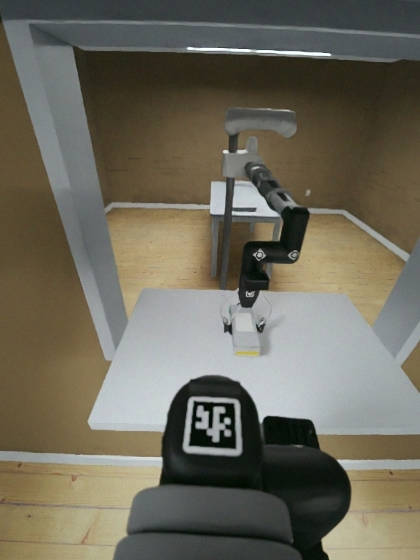

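Emit:
{"api": "execute_actions", "payload": {
  "actions": [
    {"r1":{"joints":{"lift_m":1.05},"pace":"slow"}}
  ],
  "cameras": []
}}

Emit:
{"api": "execute_actions", "payload": {
  "actions": [
    {"r1":{"joints":{"gripper_m":0.1}}}
  ],
  "cameras": []
}}

Emit:
{"api": "execute_actions", "payload": {
  "actions": [
    {"r1":{"joints":{"lift_m":1.11}}}
  ],
  "cameras": []
}}

Emit:
{"api": "execute_actions", "payload": {
  "actions": [
    {"r1":{"base":{"translate_m":-0.3},"joints":{"arm_m":0.0},"pace":"fast"},"r2":{"joints":{"arm_m":0.3}}}
  ],
  "cameras": ["r2_wrist_camera"]
}}

Scene clock: 308.40 s.
r1.base_odometry: x=+1.311 y=+0.097 heading=+1.137 (m, m, rad; r1's odometry frame)
r1.turned_by_wheels: +0.000 (rad since the last result)
r1.turned_by_imu: +0.000 (rad since the last result)
r1.base_tilt: forward=-0.1 right=-0.4 (deg)
r1.lidar_m: 0.34 0.37 0.51 2.19 2.67 1.18 1.13 3.11 2.28 2.19 0.52 0.37
r1.base_status: not commanded
r1.joint_positions: lift_m=+1.050 arm_m=+0.518 wrist_yaw_rad=+0.000 wrist_pitch_rad=+1.550 wrist_roll_rad=+0.000 gripper_m=+0.001
r1.joint_status: all done
r1.motor_effort: lift_m=+22(24) arm_m=+9(9) wrist_yaw_rad=-1(2) wrist_pitch_rad=+1(1) wrist_roll_rad=-1(4) gripper_m=-30(32) wheel_0=+1(0) wheel_1=+1(1) wheel_2=+1(1) (%)
r1.hand_pose: x=+0.6954 y=-0.0874 z=+0.9397 quat_wxyz=(+0.715, +0.000, +0.700, +0.000) (m; r1's base frame)
r1.wrist_depth_mm: 235 236 239 242 244 247 250 / 236 238 240 243 247 248 251 / 236 239 186 186 249 250 253 / 239 242 187 188 250 253 256 / 241 243 188 189 251 255 256 / 242 171 189 190 191 256 259 / 245 247 250 - 256 259 262
r2.base_odometry: x=+1.485 y=+1.389 heading=-0.539 (m, m, rad; r2's odometry frame)
r2.turned_by_wheels: +0.000 (rad since the last result)
r2.turned_by_imu: +0.000 (rad since the last result)
r2.base_tilt: forward=+0.1 right=-0.2 (deg)
r2.lidar_m: 0.38 0.40 0.86 1.99 2.04 2.72 1.08 1.15 2.88 2.74 0.58 0.43
r2.base_status: not commanded
r2.joint_positions: lift_m=+1.120 arm_m=+0.003 wrist_yaw_rad=+0.000 wrist_pitch_rad=+1.600 wrist_roll_rad=+0.060 gripper_m=+0.130
r2.joint_status: not commanded
r2.motor_effort: lift_m=+20(21) arm_m=-8(8) wrist_yaw_rad=+0(0) wrist_pitch_rad=-1(1) wrist_roll_rad=-4(2) gripper_m=+0(0) wheel_0=-5(5) wheel_1=-4(4) wheel_2=-3(3) (%)
r2.hand_pose: x=+0.1654 y=-0.0874 z=+1.0098 quat_wxyz=(+0.696, +0.021, +0.717, -0.022) (m; r2's base frame)
r2.wrist_depth_mm: 332 353 842 917 991 1098 1160 / 1042 1118 1205 1205 1205 1205 1205 / 1205 1205 1182 1205 1205 1205 1229 / 1205 1205 1205 1205 1205 1229 1229 / 1205 1205 1008 1008 1229 1229 1229 / 1205 1205 1008 1008 1205 1205 1229 / 1229 1229 1229 108 1229 1229 1229
pictures: none
No camera images: the call's "cameras" was empty. Leave "cameras" out to get every camera's image.

Scene clock: 310.20 s.
r1.base_odometry: x=+1.311 y=+0.097 heading=+1.137 (m, m, rad; r1's odometry frame)
r1.turned_by_wheels: +0.000 (rad since the last result)
r1.turned_by_imu: +0.000 (rad since the last result)
r1.base_tilt: forward=+0.0 right=-0.3 (deg)
r1.lidar_m: 0.34 0.36 0.51 2.19 2.65 1.19 1.12 3.12 2.27 2.19 0.51 0.36
r1.base_status: not commanded
r1.joint_positions: lift_m=+1.050 arm_m=+0.518 wrist_yaw_rad=+0.000 wrist_pitch_rad=+1.550 wrist_roll_rad=+0.000 gripper_m=+0.100
r1.joint_status: all done
r1.motor_effort: lift_m=+22(22) arm_m=+9(9) wrist_yaw_rad=+0(2) wrist_pitch_rad=-1(1) wrist_roll_rad=-2(1) gripper_m=+0(34) wheel_0=+0(0) wheel_1=+1(1) wheel_2=+1(1) (%)
r1.hand_pose: x=+0.6952 y=-0.0874 z=+0.9397 quat_wxyz=(+0.714, +0.000, +0.700, +0.000) (m; r1's base frame)
r1.wrist_depth_mm: 236 239 241 245 246 250 252 / 236 241 243 246 248 252 254 / 238 242 244 208 249 254 254 / 242 243 245 210 252 255 257 / 243 244 213 211 252 256 259 / 245 247 211 211 254 258 260 / 245 249 252 - 258 260 264
r2.base_odometry: x=+1.485 y=+1.389 heading=-0.539 (m, m, rad; r2's odometry frame)
r2.turned_by_wheels: +0.000 (rad since the last result)
r2.turned_by_imu: +0.000 (rad since the last result)
r2.base_tilt: forward=+0.1 right=-0.2 (deg)
r2.lidar_m: 0.37 0.38 0.86 1.95 2.03 2.73 1.09 1.15 2.90 2.75 0.59 0.42
r2.base_status: not commanded
r2.joint_positions: lift_m=+1.120 arm_m=+0.003 wrist_yaw_rad=+0.000 wrist_pitch_rad=+1.600 wrist_roll_rad=+0.060 gripper_m=+0.130
r2.joint_status: not commanded
r2.motor_effort: lift_m=+21(21) arm_m=-8(8) wrist_yaw_rad=+0(0) wrist_pitch_rad=-1(0) wrist_roll_rad=+0(0) gripper_m=-2(1) wheel_0=-5(5) wheel_1=-4(4) wheel_2=-3(4) (%)
r2.hand_pose: x=+0.1654 y=-0.0874 z=+1.0098 quat_wxyz=(+0.696, +0.021, +0.717, -0.022) (m; r2's base frame)
r2.wrist_depth_mm: 332 353 842 917 991 1098 1160 / 1042 1098 1205 1205 1205 1205 1205 / 1205 1205 1205 1205 1205 1205 1205 / 1205 1205 1205 1229 1229 1229 1229 / 1205 1205 1008 1025 1205 1205 1229 / 1205 1229 1025 1008 1205 1229 1229 / 1229 1229 1205 108 1229 1229 1229
pictures: none
No camera images: the call's "cameras" was empty. Leave "cameras" out to get every camera's image.

Scene clock: 311.37 s.
r1.base_odometry: x=+1.311 y=+0.097 heading=+1.137 (m, m, rad; r1's odometry frame)
r1.turned_by_wheels: +0.000 (rad since the last result)
r1.turned_by_imu: +0.000 (rad since the last result)
r1.base_tilt: forward=+0.0 right=-0.4 (deg)
r1.lidar_m: 0.35 0.36 0.50 2.21 2.64 1.20 1.13 3.12 2.26 2.19 0.51 0.38
r1.base_status: not commanded
r1.joint_positions: lift_m=+1.110 arm_m=+0.518 wrist_yaw_rad=+0.000 wrist_pitch_rad=+1.550 wrist_roll_rad=+0.000 gripper_m=+0.100
r1.joint_status: all done
r1.motor_effort: lift_m=+23(22) arm_m=+9(9) wrist_yaw_rad=-1(1) wrist_pitch_rad=-3(2) wrist_roll_rad=+0(0) gripper_m=-1(2) wheel_0=+0(1) wheel_1=+1(1) wheel_2=+1(1) (%)
r1.hand_pose: x=+0.6952 y=-0.0874 z=+0.9996 quat_wxyz=(+0.714, +0.000, +0.700, +0.000) (m; r1's base frame)
r1.wrist_depth_mm: 291 294 298 301 306 309 314 / 294 300 301 306 307 312 314 / 296 298 301 267 309 314 315 / 298 301 304 270 314 317 319 / 300 304 306 270 314 317 322 / 303 306 271 271 315 322 324 / 306 307 310 - 319 324 327
r2.base_odometry: x=+1.485 y=+1.389 heading=-0.539 (m, m, rad; r2's odometry frame)
r2.turned_by_wheels: +0.000 (rad since the last result)
r2.turned_by_imu: +0.000 (rad since the last result)
r2.base_tilt: forward=+0.1 right=-0.2 (deg)
r2.lidar_m: 0.37 0.41 0.84 1.95 2.04 2.78 1.11 1.14 2.89 2.73 0.61 0.41
r2.base_status: not commanded
r2.joint_positions: lift_m=+1.120 arm_m=+0.003 wrist_yaw_rad=+0.000 wrist_pitch_rad=+1.600 wrist_roll_rad=+0.060 gripper_m=+0.130
r2.joint_status: not commanded
r2.motor_effort: lift_m=+20(21) arm_m=-8(8) wrist_yaw_rad=+0(1) wrist_pitch_rad=-1(1) wrist_roll_rad=-4(2) gripper_m=-1(1) wheel_0=-5(5) wheel_1=-4(4) wheel_2=-3(3) (%)
r2.hand_pose: x=+0.1654 y=-0.0874 z=+1.0098 quat_wxyz=(+0.696, +0.021, +0.717, -0.022) (m; r2's base frame)
r2.wrist_depth_mm: 330 353 842 917 991 1078 1160 / 1042 1118 1205 1205 1205 1205 1205 / 1205 1229 1205 1205 1205 1205 1205 / 1205 1205 1205 1205 1205 1205 1205 / 1205 1205 1008 1008 1229 1205 1229 / 1229 1205 1008 1025 1205 1229 1229 / 1229 1205 1229 108 1205 1229 1229
pictures: none
No camera images: the call's "cameras" was empty. Leave "cameras" out to get every camera's image.

Scene clock: 313.73 s.
r1.base_odometry: x=+1.185 y=-0.175 heading=+1.137 (m, m, rad; r1's odometry frame)
r1.turned_by_wheels: +0.000 (rad since the last result)
r1.turned_by_imu: +0.000 (rad since the last result)
r1.base_tilt: forward=-0.1 right=-0.4 (deg)
r1.lidar_m: 0.65 0.66 1.25 2.53 2.65 0.84 0.82 3.14 2.26 2.20 1.26 0.68
r1.base_status: done
r1.joint_positions: lift_m=+1.110 arm_m=+0.003 wrist_yaw_rad=+0.000 wrist_pitch_rad=+1.550 wrist_roll_rad=+0.000 gripper_m=+0.100
r1.joint_status: all done
r1.motor_effort: lift_m=+22(23) arm_m=-9(11) wrist_yaw_rad=-1(1) wrist_pitch_rad=-2(3) wrist_roll_rad=-1(1) gripper_m=+1(1) wheel_0=+0(4) wheel_1=+0(4) wheel_2=+0(10) (%)
r1.hand_pose: x=+0.1793 y=-0.0874 z=+0.9996 quat_wxyz=(+0.714, +0.000, +0.700, +0.000) (m; r1's base frame)
r1.wrist_depth_mm: 1138 1160 1182 1182 1182 1205 1229 / 1138 1160 1182 1182 1205 1205 1255 / 1160 1182 1182 1205 1229 1229 1229 / 1182 1182 1205 1205 1255 1229 1255 / 1182 1205 1008 1008 1205 1255 1281 / 1182 1205 1008 976 1229 1255 1281 / 1182 1182 1205 - 1255 1281 1281
r2.base_odometry: x=+1.485 y=+1.389 heading=-0.539 (m, m, rad; r2's odometry frame)
r2.turned_by_wheels: +0.000 (rad since the last result)
r2.turned_by_imu: +0.001 (rad since the last result)
r2.base_tilt: forward=+0.1 right=-0.2 (deg)
r2.lidar_m: 0.37 0.41 0.87 1.98 2.06 2.73 1.11 1.14 2.88 2.76 0.61 0.43
r2.base_status: not commanded
r2.joint_positions: lift_m=+1.120 arm_m=+0.299 wrist_yaw_rad=+0.000 wrist_pitch_rad=+1.600 wrist_roll_rad=+0.060 gripper_m=+0.130
r2.joint_status: all done
r2.motor_effort: lift_m=+21(20) arm_m=+8(8) wrist_yaw_rad=+0(1) wrist_pitch_rad=+0(1) wrist_roll_rad=-2(2) gripper_m=-1(1) wheel_0=-5(5) wheel_1=-4(4) wheel_2=-4(3) (%)
r2.hand_pose: x=+0.4611 y=-0.0874 z=+1.0098 quat_wxyz=(+0.696, +0.021, +0.717, -0.022) (m; r2's base frame)
r2.wrist_depth_mm: 315 315 315 277 317 319 317 / 315 317 317 278 317 319 320 / 317 317 315 298 319 319 320 / 317 319 319 319 320 320 322 / 319 320 319 320 320 320 322 / 320 320 320 320 322 1229 1229 / 1229 1229 1205 108 1229 1229 1229
pictures: r2_wrist_camera
camera_calibration (this result's frames):
r2_wrist_camera: T_world_to_cam=[[-0.0949619, -0.995364, 0.0152674, -0.0630623], [-0.995096, 0.0953404, 0.02634, 0.50302], [-0.0276735, -0.0126912, -0.999536, 1.25363], [0, 0, 0, 1]] pos_world=[0.529257, -0.0948178, 1.24076]
Images, in order (width x height): r2_wrist_camera 616x392.

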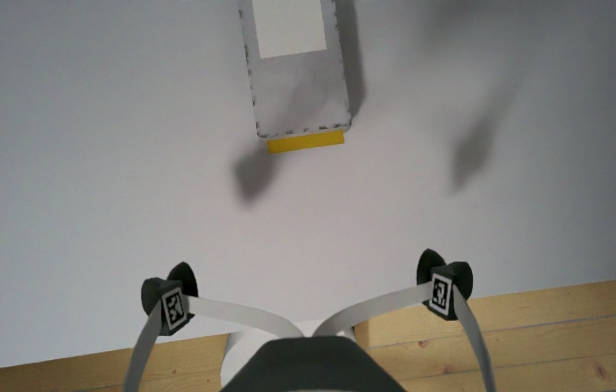

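Emit:
{"api": "execute_actions", "payload": {
  "actions": [
    {"r2":{"joints":{"arm_m":0.49,"wrist_roll_rad":-0.06}}}
  ],
  "cameras": ["r2_wrist_camera"]
}}

Scene clock: 315.53 s.
r1.base_odometry: x=+1.185 y=-0.175 heading=+1.137 (m, m, rad; r1's odometry frame)
r1.turned_by_wheels: +0.000 (rad since the last result)
r1.turned_by_imu: +0.000 (rad since the last result)
r1.base_tilt: forward=-0.1 right=-0.4 (deg)
r1.lidar_m: 0.64 0.66 1.26 2.54 2.63 0.86 0.83 3.15 2.24 2.20 1.26 0.67
r1.base_status: not commanded
r1.joint_positions: lift_m=+1.110 arm_m=+0.003 wrist_yaw_rad=+0.000 wrist_pitch_rad=+1.550 wrist_roll_rad=+0.000 gripper_m=+0.100
r1.joint_status: not commanded
r1.motor_effort: lift_m=+22(22) arm_m=-9(9) wrist_yaw_rad=+0(1) wrist_pitch_rad=-2(2) wrist_roll_rad=-2(2) gripper_m=-1(0) wheel_0=+0(0) wheel_1=+0(0) wheel_2=+0(0) (%)
r1.hand_pose: x=+0.1793 y=-0.0874 z=+0.9996 quat_wxyz=(+0.714, +0.000, +0.700, +0.000) (m; r1's base frame)
r1.wrist_depth_mm: 1138 1160 1182 1205 1229 1229 1229 / 1160 1182 1160 1182 1205 1229 1229 / 1138 1182 1160 1229 1205 1229 1255 / 1182 1160 1205 1205 1255 1229 1255 / 1182 1182 991 1008 1229 1281 1255 / 1229 1205 991 976 1255 1255 1281 / 1182 1229 1229 - 1255 1255 1281
r2.base_odometry: x=+1.485 y=+1.389 heading=-0.539 (m, m, rad; r2's odometry frame)
r2.turned_by_wheels: +0.000 (rad since the last result)
r2.turned_by_imu: +0.000 (rad since the last result)
r2.base_tilt: forward=+0.1 right=-0.2 (deg)
r2.lidar_m: 0.38 0.41 0.88 1.98 2.03 2.73 1.10 1.16 2.89 2.76 0.61 0.40
r2.base_status: not commanded
r2.joint_positions: lift_m=+1.120 arm_m=+0.489 wrist_yaw_rad=+0.000 wrist_pitch_rad=+1.600 wrist_roll_rad=-0.060 gripper_m=+0.130
r2.joint_status: all done
r2.motor_effort: lift_m=+21(21) arm_m=+8(8) wrist_yaw_rad=+0(1) wrist_pitch_rad=+0(0) wrist_roll_rad=+0(5) gripper_m=+0(1) wheel_0=-5(5) wheel_1=-4(4) wheel_2=-3(3) (%)
r2.hand_pose: x=+0.6511 y=-0.0874 z=+1.0098 quat_wxyz=(+0.696, -0.021, +0.717, +0.021) (m; r2's base frame)
r2.wrist_depth_mm: 315 315 315 315 315 317 317 / 315 317 315 317 317 317 319 / 317 317 317 279 319 320 320 / 317 319 319 279 320 319 320 / 319 320 320 281 320 320 320 / 320 320 320 279 320 322 322 / 322 322 322 108 324 324 322
pictures: r2_wrist_camera
camera_calibration (this result's frames):
r2_wrist_camera: T_world_to_cam=[[0.0246714, -0.999626, 0.0117891, -0.119776], [-0.999351, -0.0243515, 0.02655, 0.684137], [-0.026253, -0.0124365, -0.999578, 1.25803], [0, 0, 0, 1]] pos_world=[0.719675, -0.0874264, 1.24075]
Images, in order (width x height): r2_wrist_camera 616x392.

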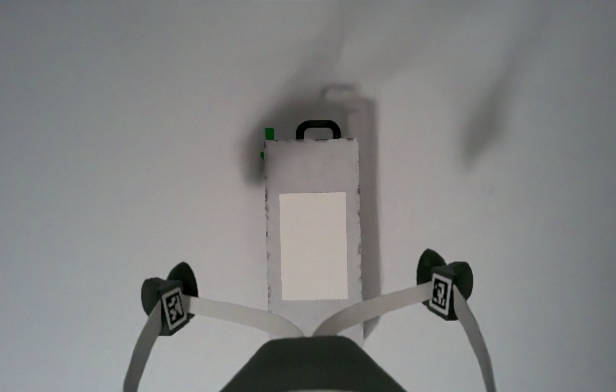

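Emit:
{"api": "execute_actions", "payload": {
  "actions": [
    {"r2":{"base":{"strafe_m":-0.007},"joints":{"lift_m":1.05,"gripper_m":0.105}}}
  ],
  "cameras": ["r2_wrist_camera"]
}}

Emit:
{"api": "execute_actions", "payload": {
  "actions": [
    {"r2":{"joints":{"gripper_m":0.0}}}
  ],
  "cameras": []
}}

Emit:
{"api": "execute_actions", "payload": {
  "actions": [
    {"r2":{"joints":{"lift_m":1.08,"arm_m":0.05}}}
  ],
  "cameras": ["r2_wrist_camera"]
}}

Scene clock: 316.93 s.
r1.base_odometry: x=+1.185 y=-0.175 heading=+1.137 (m, m, rad; r1's odometry frame)
r1.turned_by_wheels: +0.000 (rad since the last result)
r1.turned_by_imu: +0.000 (rad since the last result)
r1.base_tilt: forward=+0.0 right=-0.3 (deg)
r1.lidar_m: 0.64 0.67 1.25 2.55 2.66 0.87 0.81 3.11 2.27 2.19 1.26 0.67
r1.base_status: not commanded
r1.joint_positions: lift_m=+1.110 arm_m=+0.003 wrist_yaw_rad=+0.000 wrist_pitch_rad=+1.550 wrist_roll_rad=+0.000 gripper_m=+0.100
r1.joint_status: not commanded
r1.motor_effort: lift_m=+23(22) arm_m=-9(9) wrist_yaw_rad=+0(1) wrist_pitch_rad=-2(2) wrist_roll_rad=-2(1) gripper_m=+0(1) wheel_0=+0(0) wheel_1=-1(0) wheel_2=+0(0) (%)
r1.hand_pose: x=+0.1793 y=-0.0874 z=+0.9996 quat_wxyz=(+0.714, +0.000, +0.700, +0.000) (m; r1's base frame)
r1.wrist_depth_mm: 1160 1160 1160 1182 1229 1205 1229 / 1182 1160 1205 1182 1205 1229 1229 / 1160 1205 1182 1205 1229 1255 1255 / 1205 1205 1205 1205 1229 1255 1281 / 1182 1182 1008 1008 1229 1229 1255 / 1182 1182 1025 976 1255 1255 1281 / 1205 1205 1229 - 1255 1281 1281
r2.base_odometry: x=+1.481 y=+1.383 heading=-0.539 (m, m, rad; r2's odometry frame)
r2.turned_by_wheels: +0.000 (rad since the last result)
r2.turned_by_imu: +0.000 (rad since the last result)
r2.base_tilt: forward=+0.2 right=-0.2 (deg)
r2.lidar_m: 0.38 0.41 0.85 1.98 2.05 2.74 1.11 1.15 2.88 2.75 0.61 0.42
r2.base_status: done
r2.joint_positions: lift_m=+1.050 arm_m=+0.489 wrist_yaw_rad=+0.000 wrist_pitch_rad=+1.600 wrist_roll_rad=-0.060 gripper_m=+0.105
r2.joint_status: all done
r2.motor_effort: lift_m=+17(18) arm_m=+8(8) wrist_yaw_rad=+0(0) wrist_pitch_rad=-1(0) wrist_roll_rad=-2(3) gripper_m=+0(1) wheel_0=+2(8) wheel_1=-1(10) wheel_2=+1(0) (%)
r2.hand_pose: x=+0.6511 y=-0.0874 z=+0.9401 quat_wxyz=(+0.696, -0.021, +0.717, +0.021) (m; r2's base frame)
r2.wrist_depth_mm: 247 247 247 247 248 248 248 / 248 247 248 248 249 249 249 / 248 249 248 209 249 249 249 / 249 249 250 210 250 250 250 / 250 250 250 211 250 251 251 / 251 250 198 211 211 252 252 / 253 252 252 108 253 253 253
pictures: r2_wrist_camera
camera_calibration (this result's frames):
r2_wrist_camera: T_world_to_cam=[[0.0246717, -0.999626, 0.0117891, -0.118955], [-0.999351, -0.0243517, 0.0265502, 0.685995], [-0.0262532, -0.0124365, -0.999578, 1.18837], [0, 0, 0, 1]] pos_world=[0.719683, -0.0874264, 1.17105]
Images, in order (width x height): r2_wrist_camera 616x392.

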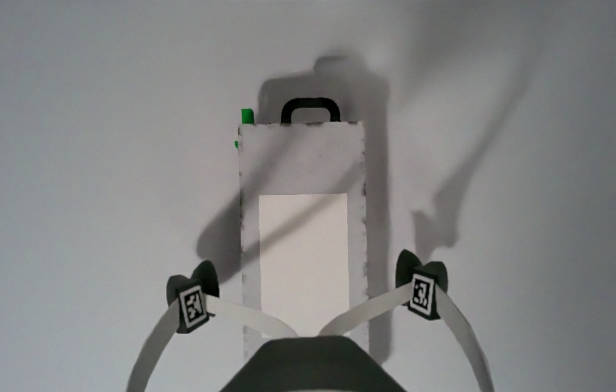

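Scene clock: 318.80 s.
r1.base_odometry: x=+1.185 y=-0.175 heading=+1.137 (m, m, rad; r1's odometry frame)
r1.turned_by_wheels: +0.000 (rad since the last result)
r1.turned_by_imu: +0.000 (rad since the last result)
r1.base_tilt: forward=-0.1 right=-0.3 (deg)
r1.lidar_m: 0.64 0.70 1.24 2.55 2.66 0.86 0.83 3.14 2.26 2.20 1.24 0.67
r1.base_status: not commanded
r1.joint_positions: lift_m=+1.110 arm_m=+0.003 wrist_yaw_rad=+0.000 wrist_pitch_rad=+1.550 wrist_roll_rad=+0.000 gripper_m=+0.100
r1.joint_status: not commanded
r1.motor_effort: lift_m=+23(23) arm_m=-9(9) wrist_yaw_rad=-1(1) wrist_pitch_rad=-1(1) wrist_roll_rad=-1(1) gripper_m=+0(1) wheel_0=+0(1) wheel_1=+0(0) wheel_2=+0(0) (%)
r1.hand_pose: x=+0.1793 y=-0.0874 z=+0.9996 quat_wxyz=(+0.714, +0.000, +0.700, +0.000) (m; r1's base frame)
r1.wrist_depth_mm: 1138 1160 1205 1182 1229 1205 1205 / 1160 1160 1205 1205 1229 1229 1229 / 1138 1160 1182 1205 1229 1205 1255 / 1160 1160 1205 1182 1229 1229 1255 / 1205 1160 1008 1025 1229 1229 1255 / 1182 1182 1008 976 1255 1255 1281 / 1182 1205 1229 - 1229 1281 1281
r2.base_odometry: x=+1.481 y=+1.383 heading=-0.539 (m, m, rad; r2's odometry frame)
r2.turned_by_wheels: +0.000 (rad since the last result)
r2.turned_by_imu: +0.000 (rad since the last result)
r2.base_tilt: forward=+0.1 right=-0.2 (deg)
r2.lidar_m: 0.36 0.40 0.84 1.98 2.05 2.73 1.07 1.15 2.87 2.77 0.58 0.42
r2.base_status: not commanded
r2.joint_positions: lift_m=+1.050 arm_m=+0.489 wrist_yaw_rad=+0.000 wrist_pitch_rad=+1.600 wrist_roll_rad=-0.060 gripper_m=+0.001
r2.joint_status: all done
r2.motor_effort: lift_m=+20(20) arm_m=+8(8) wrist_yaw_rad=+0(0) wrist_pitch_rad=+0(1) wrist_roll_rad=-4(2) gripper_m=-26(25) wheel_0=+2(2) wheel_1=-1(1) wheel_2=+0(0) (%)
r2.hand_pose: x=+0.6511 y=-0.0874 z=+0.9398 quat_wxyz=(+0.696, -0.021, +0.717, +0.021) (m; r2's base frame)
r2.wrist_depth_mm: 244 244 244 244 245 245 246 / 245 246 246 245 246 246 246 / 246 246 246 195 247 247 247 / 248 247 247 194 247 248 248 / 248 248 248 193 249 250 249 / 250 249 191 192 191 249 250 / 249 250 250 108 251 251 251
pictures: none
No camera images: the call's "cameras" was empty. Leave "cameras" out to get every camera's image.

Scene clock: 321.20 s.
r1.base_odometry: x=+1.185 y=-0.175 heading=+1.137 (m, m, rad; r1's odometry frame)
r1.turned_by_wheels: +0.000 (rad since the last result)
r1.turned_by_imu: +0.000 (rad since the last result)
r1.base_tilt: forward=-0.1 right=-0.4 (deg)
r1.lidar_m: 0.63 0.67 1.25 2.53 2.65 0.87 0.82 3.14 2.26 2.20 1.26 0.68
r1.base_status: not commanded
r1.joint_positions: lift_m=+1.110 arm_m=+0.003 wrist_yaw_rad=+0.000 wrist_pitch_rad=+1.550 wrist_roll_rad=+0.000 gripper_m=+0.100
r1.joint_status: not commanded
r1.motor_effort: lift_m=+22(22) arm_m=-9(9) wrist_yaw_rad=-1(1) wrist_pitch_rad=-1(1) wrist_roll_rad=-2(1) gripper_m=-1(1) wheel_0=+0(0) wheel_1=-1(0) wheel_2=+0(0) (%)
r1.hand_pose: x=+0.1793 y=-0.0874 z=+0.9996 quat_wxyz=(+0.714, +0.000, +0.700, +0.000) (m; r1's base frame)
r1.wrist_depth_mm: 1182 1182 1182 1182 1205 1229 1255 / 1182 1160 1160 1182 1205 1205 1229 / 1138 1182 1205 1229 1229 1229 1255 / 1160 1205 1182 1229 1229 1229 1229 / 1205 1205 1008 1008 1229 1255 1281 / 1182 1160 1008 991 1255 1281 1281 / 1182 1182 1229 - 1281 1255 1281
r2.base_odometry: x=+1.481 y=+1.383 heading=-0.539 (m, m, rad; r2's odometry frame)
r2.turned_by_wheels: +0.000 (rad since the last result)
r2.turned_by_imu: +0.001 (rad since the last result)
r2.base_tilt: forward=+0.1 right=-0.2 (deg)
r2.lidar_m: 0.28 0.41 0.85 1.98 2.06 2.73 1.07 1.13 2.87 2.72 0.57 0.30
r2.base_status: not commanded
r2.joint_positions: lift_m=+1.080 arm_m=+0.051 wrist_yaw_rad=+0.000 wrist_pitch_rad=+1.600 wrist_roll_rad=-0.060 gripper_m=+0.001
r2.joint_status: all done
r2.motor_effort: lift_m=+26(27) arm_m=-8(6) wrist_yaw_rad=+1(1) wrist_pitch_rad=-1(2) wrist_roll_rad=-2(2) gripper_m=-25(25) wheel_0=+1(1) wheel_1=-1(1) wheel_2=+0(0) (%)
r2.hand_pose: x=+0.2137 y=-0.0874 z=+0.9694 quat_wxyz=(+0.696, -0.021, +0.717, +0.021) (m; r2's base frame)
r2.wrist_depth_mm: 289 289 291 293 297 301 309 / 1160 1160 1160 1078 1160 1160 1160 / 1160 1160 1160 195 1160 1160 1160 / 1160 1160 1160 193 1160 1182 1160 / 1182 1182 976 193 1160 1182 1160 / 1182 1182 191 192 191 1182 1182 / 1182 1182 1182 108 1182 1182 1182
pictures: r2_wrist_camera
camera_calibration (this result's frames):
r2_wrist_camera: T_world_to_cam=[[0.0243991, -0.999633, 0.0117784, -0.10844], [-0.999346, -0.0240743, 0.0269672, 0.247759], [-0.0266737, -0.0124287, -0.999567, 1.20626], [0, 0, 0, 1]] pos_world=[0.282419, -0.0874431, 1.20034]
Images, in order (width x height): r2_wrist_camera 616x392.

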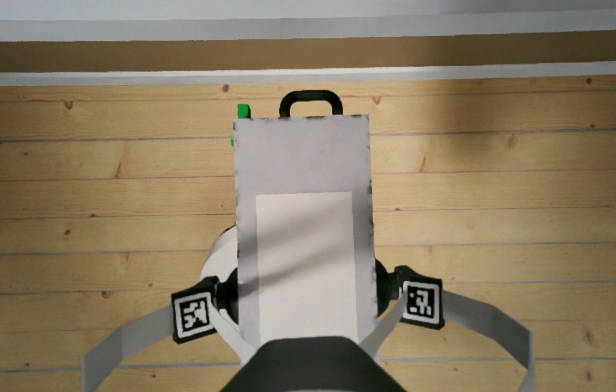

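Emit:
{"api": "execute_actions", "payload": {
  "actions": [
    {"r2":{"base":{"strafe_m":0.33}}}
  ],
  "cameras": []
}}

Emit:
{"api": "execute_actions", "payload": {
  "actions": [
    {"r2":{"base":{"translate_m":-1.76},"joints":{"lift_m":1.02},"pace":"fast"}}
  ],
  "cameras": []
}}

Scene clock: 323.77 s.
r1.base_odometry: x=+1.185 y=-0.175 heading=+1.137 (m, m, rad; r1's odometry frame)
r1.turned_by_wheels: +0.000 (rad since the last result)
r1.turned_by_imu: +0.000 (rad since the last result)
r1.base_tilt: forward=-0.1 right=-0.3 (deg)
r1.lidar_m: 0.65 0.69 1.26 2.55 2.68 0.85 0.81 3.12 2.25 2.19 1.23 0.68
r1.base_status: not commanded
r1.joint_positions: lift_m=+1.110 arm_m=+0.003 wrist_yaw_rad=+0.000 wrist_pitch_rad=+1.550 wrist_roll_rad=+0.000 gripper_m=+0.100
r1.joint_status: not commanded
r1.motor_effort: lift_m=+22(22) arm_m=-9(9) wrist_yaw_rad=-1(0) wrist_pitch_rad=-2(3) wrist_roll_rad=-3(1) gripper_m=-1(1) wheel_0=+0(0) wheel_1=+0(0) wheel_2=+0(0) (%)
r1.hand_pose: x=+0.1793 y=-0.0874 z=+0.9996 quat_wxyz=(+0.714, +0.000, +0.700, +0.000) (m; r1's base frame)
r1.wrist_depth_mm: 1160 1160 1160 1182 1229 1255 1229 / 1160 1182 1205 1182 1205 1229 1229 / 1138 1182 1205 1182 1229 1255 1255 / 1182 1205 1205 1229 1205 1229 1255 / 1182 1182 1008 1025 1255 1281 1255 / 1182 1205 1008 960 1229 1281 1255 / 1182 1229 1229 - 1255 1255 1308
r2.base_odometry: x=+1.651 y=+1.667 heading=-0.539 (m, m, rad; r2's odometry frame)
r2.turned_by_wheels: +0.000 (rad since the last result)
r2.turned_by_imu: +0.001 (rad since the last result)
r2.base_tilt: forward=+0.1 right=-0.2 (deg)
r2.lidar_m: 0.26 0.62 0.86 1.64 1.71 2.29 1.55 1.17 1.61 2.64 0.53 0.30
r2.base_status: done
r2.joint_positions: lift_m=+1.080 arm_m=+0.051 wrist_yaw_rad=+0.000 wrist_pitch_rad=+1.600 wrist_roll_rad=-0.060 gripper_m=+0.001
r2.joint_status: not commanded
r2.motor_effort: lift_m=+25(25) arm_m=-8(8) wrist_yaw_rad=+0(1) wrist_pitch_rad=+0(1) wrist_roll_rad=-2(2) gripper_m=-24(24) wheel_0=-1(11) wheel_1=+1(9) wheel_2=+0(0) (%)
r2.hand_pose: x=+0.2138 y=-0.0874 z=+0.9694 quat_wxyz=(+0.696, -0.021, +0.717, +0.021) (m; r2's base frame)
r2.wrist_depth_mm: 768 768 306 277 276 277 278 / 1118 1118 1118 1060 1160 1182 1182 / 1182 1182 1160 195 1160 1160 1160 / 1160 1160 1160 194 1182 1182 1160 / 1182 1160 976 193 1182 1182 1160 / 1182 1160 191 192 191 1182 1182 / 1182 1182 1182 108 1182 1182 1205
pictures: none
No camera images: the call's "cameras" was empty. Leave "cameras" out to get every camera's image.

Scene clock: 330.50 s.
r1.base_odometry: x=+1.185 y=-0.175 heading=+1.137 (m, m, rad; r1's odometry frame)
r1.turned_by_wheels: +0.000 (rad since the last result)
r1.turned_by_imu: +0.001 (rad since the last result)
r1.base_tilt: forward=-0.1 right=-0.4 (deg)
r1.lidar_m: 0.63 0.68 1.26 2.55 2.65 0.87 0.82 3.13 2.25 2.19 1.25 0.67
r1.base_status: not commanded
r1.joint_positions: lift_m=+1.110 arm_m=+0.003 wrist_yaw_rad=+0.000 wrist_pitch_rad=+1.550 wrist_roll_rad=+0.000 gripper_m=+0.100
r1.joint_status: not commanded
r1.motor_effort: lift_m=+23(23) arm_m=-9(9) wrist_yaw_rad=-1(1) wrist_pitch_rad=-2(1) wrist_roll_rad=-1(0) gripper_m=-1(1) wheel_0=+0(0) wheel_1=+0(0) wheel_2=+0(0) (%)
r1.hand_pose: x=+0.1793 y=-0.0874 z=+0.9996 quat_wxyz=(+0.714, +0.000, +0.700, +0.000) (m; r1's base frame)
r1.wrist_depth_mm: 1160 1160 1182 1205 1205 1229 1205 / 1182 1160 1182 1182 1229 1229 1205 / 1138 1182 1182 1205 1205 1205 1229 / 1205 1182 1182 1205 1229 1229 1255 / 1182 1182 1008 1008 1229 1229 1255 / 1182 1182 991 991 1255 1255 1281 / 1182 1205 1205 - 1229 1281 1255
r2.base_odometry: x=+0.141 y=+2.571 heading=-0.540 (m, m, rad; r2's odometry frame)
r2.turned_by_wheels: +0.000 (rad since the last result)
r2.turned_by_imu: -0.002 (rad since the last result)
r2.base_tilt: forward=+0.2 right=-0.2 (deg)
r2.lidar_m: 0.30 2.35 1.67 1.57 1.63 2.06 1.91 0.55 0.41 0.36 0.41 0.54
r2.base_status: done
r2.joint_positions: lift_m=+1.020 arm_m=+0.051 wrist_yaw_rad=+0.000 wrist_pitch_rad=+1.600 wrist_roll_rad=-0.060 gripper_m=+0.001
r2.joint_status: all done
r2.motor_effort: lift_m=+21(24) arm_m=-8(8) wrist_yaw_rad=+0(1) wrist_pitch_rad=-1(1) wrist_roll_rad=-5(2) gripper_m=-25(24) wheel_0=-4(9) wheel_1=-3(8) wheel_2=+3(11) (%)
r2.hand_pose: x=+0.2138 y=-0.0874 z=+0.9098 quat_wxyz=(+0.696, -0.021, +0.717, +0.021) (m; r2's base frame)
r2.wrist_depth_mm: 1118 1098 1098 1098 1098 820 1098 / 1098 1118 1098 1118 1118 1118 1098 / 1118 1098 1098 195 1098 1118 1098 / 1118 1118 1118 194 1098 1118 1098 / 1118 1118 917 193 960 1118 1138 / 1118 1118 191 192 191 946 1138 / 1118 1118 1118 108 1118 1138 1118
pictures: none
No camera images: the call's "cameras" was empty. Leave "cameras" out to get every camera's image.


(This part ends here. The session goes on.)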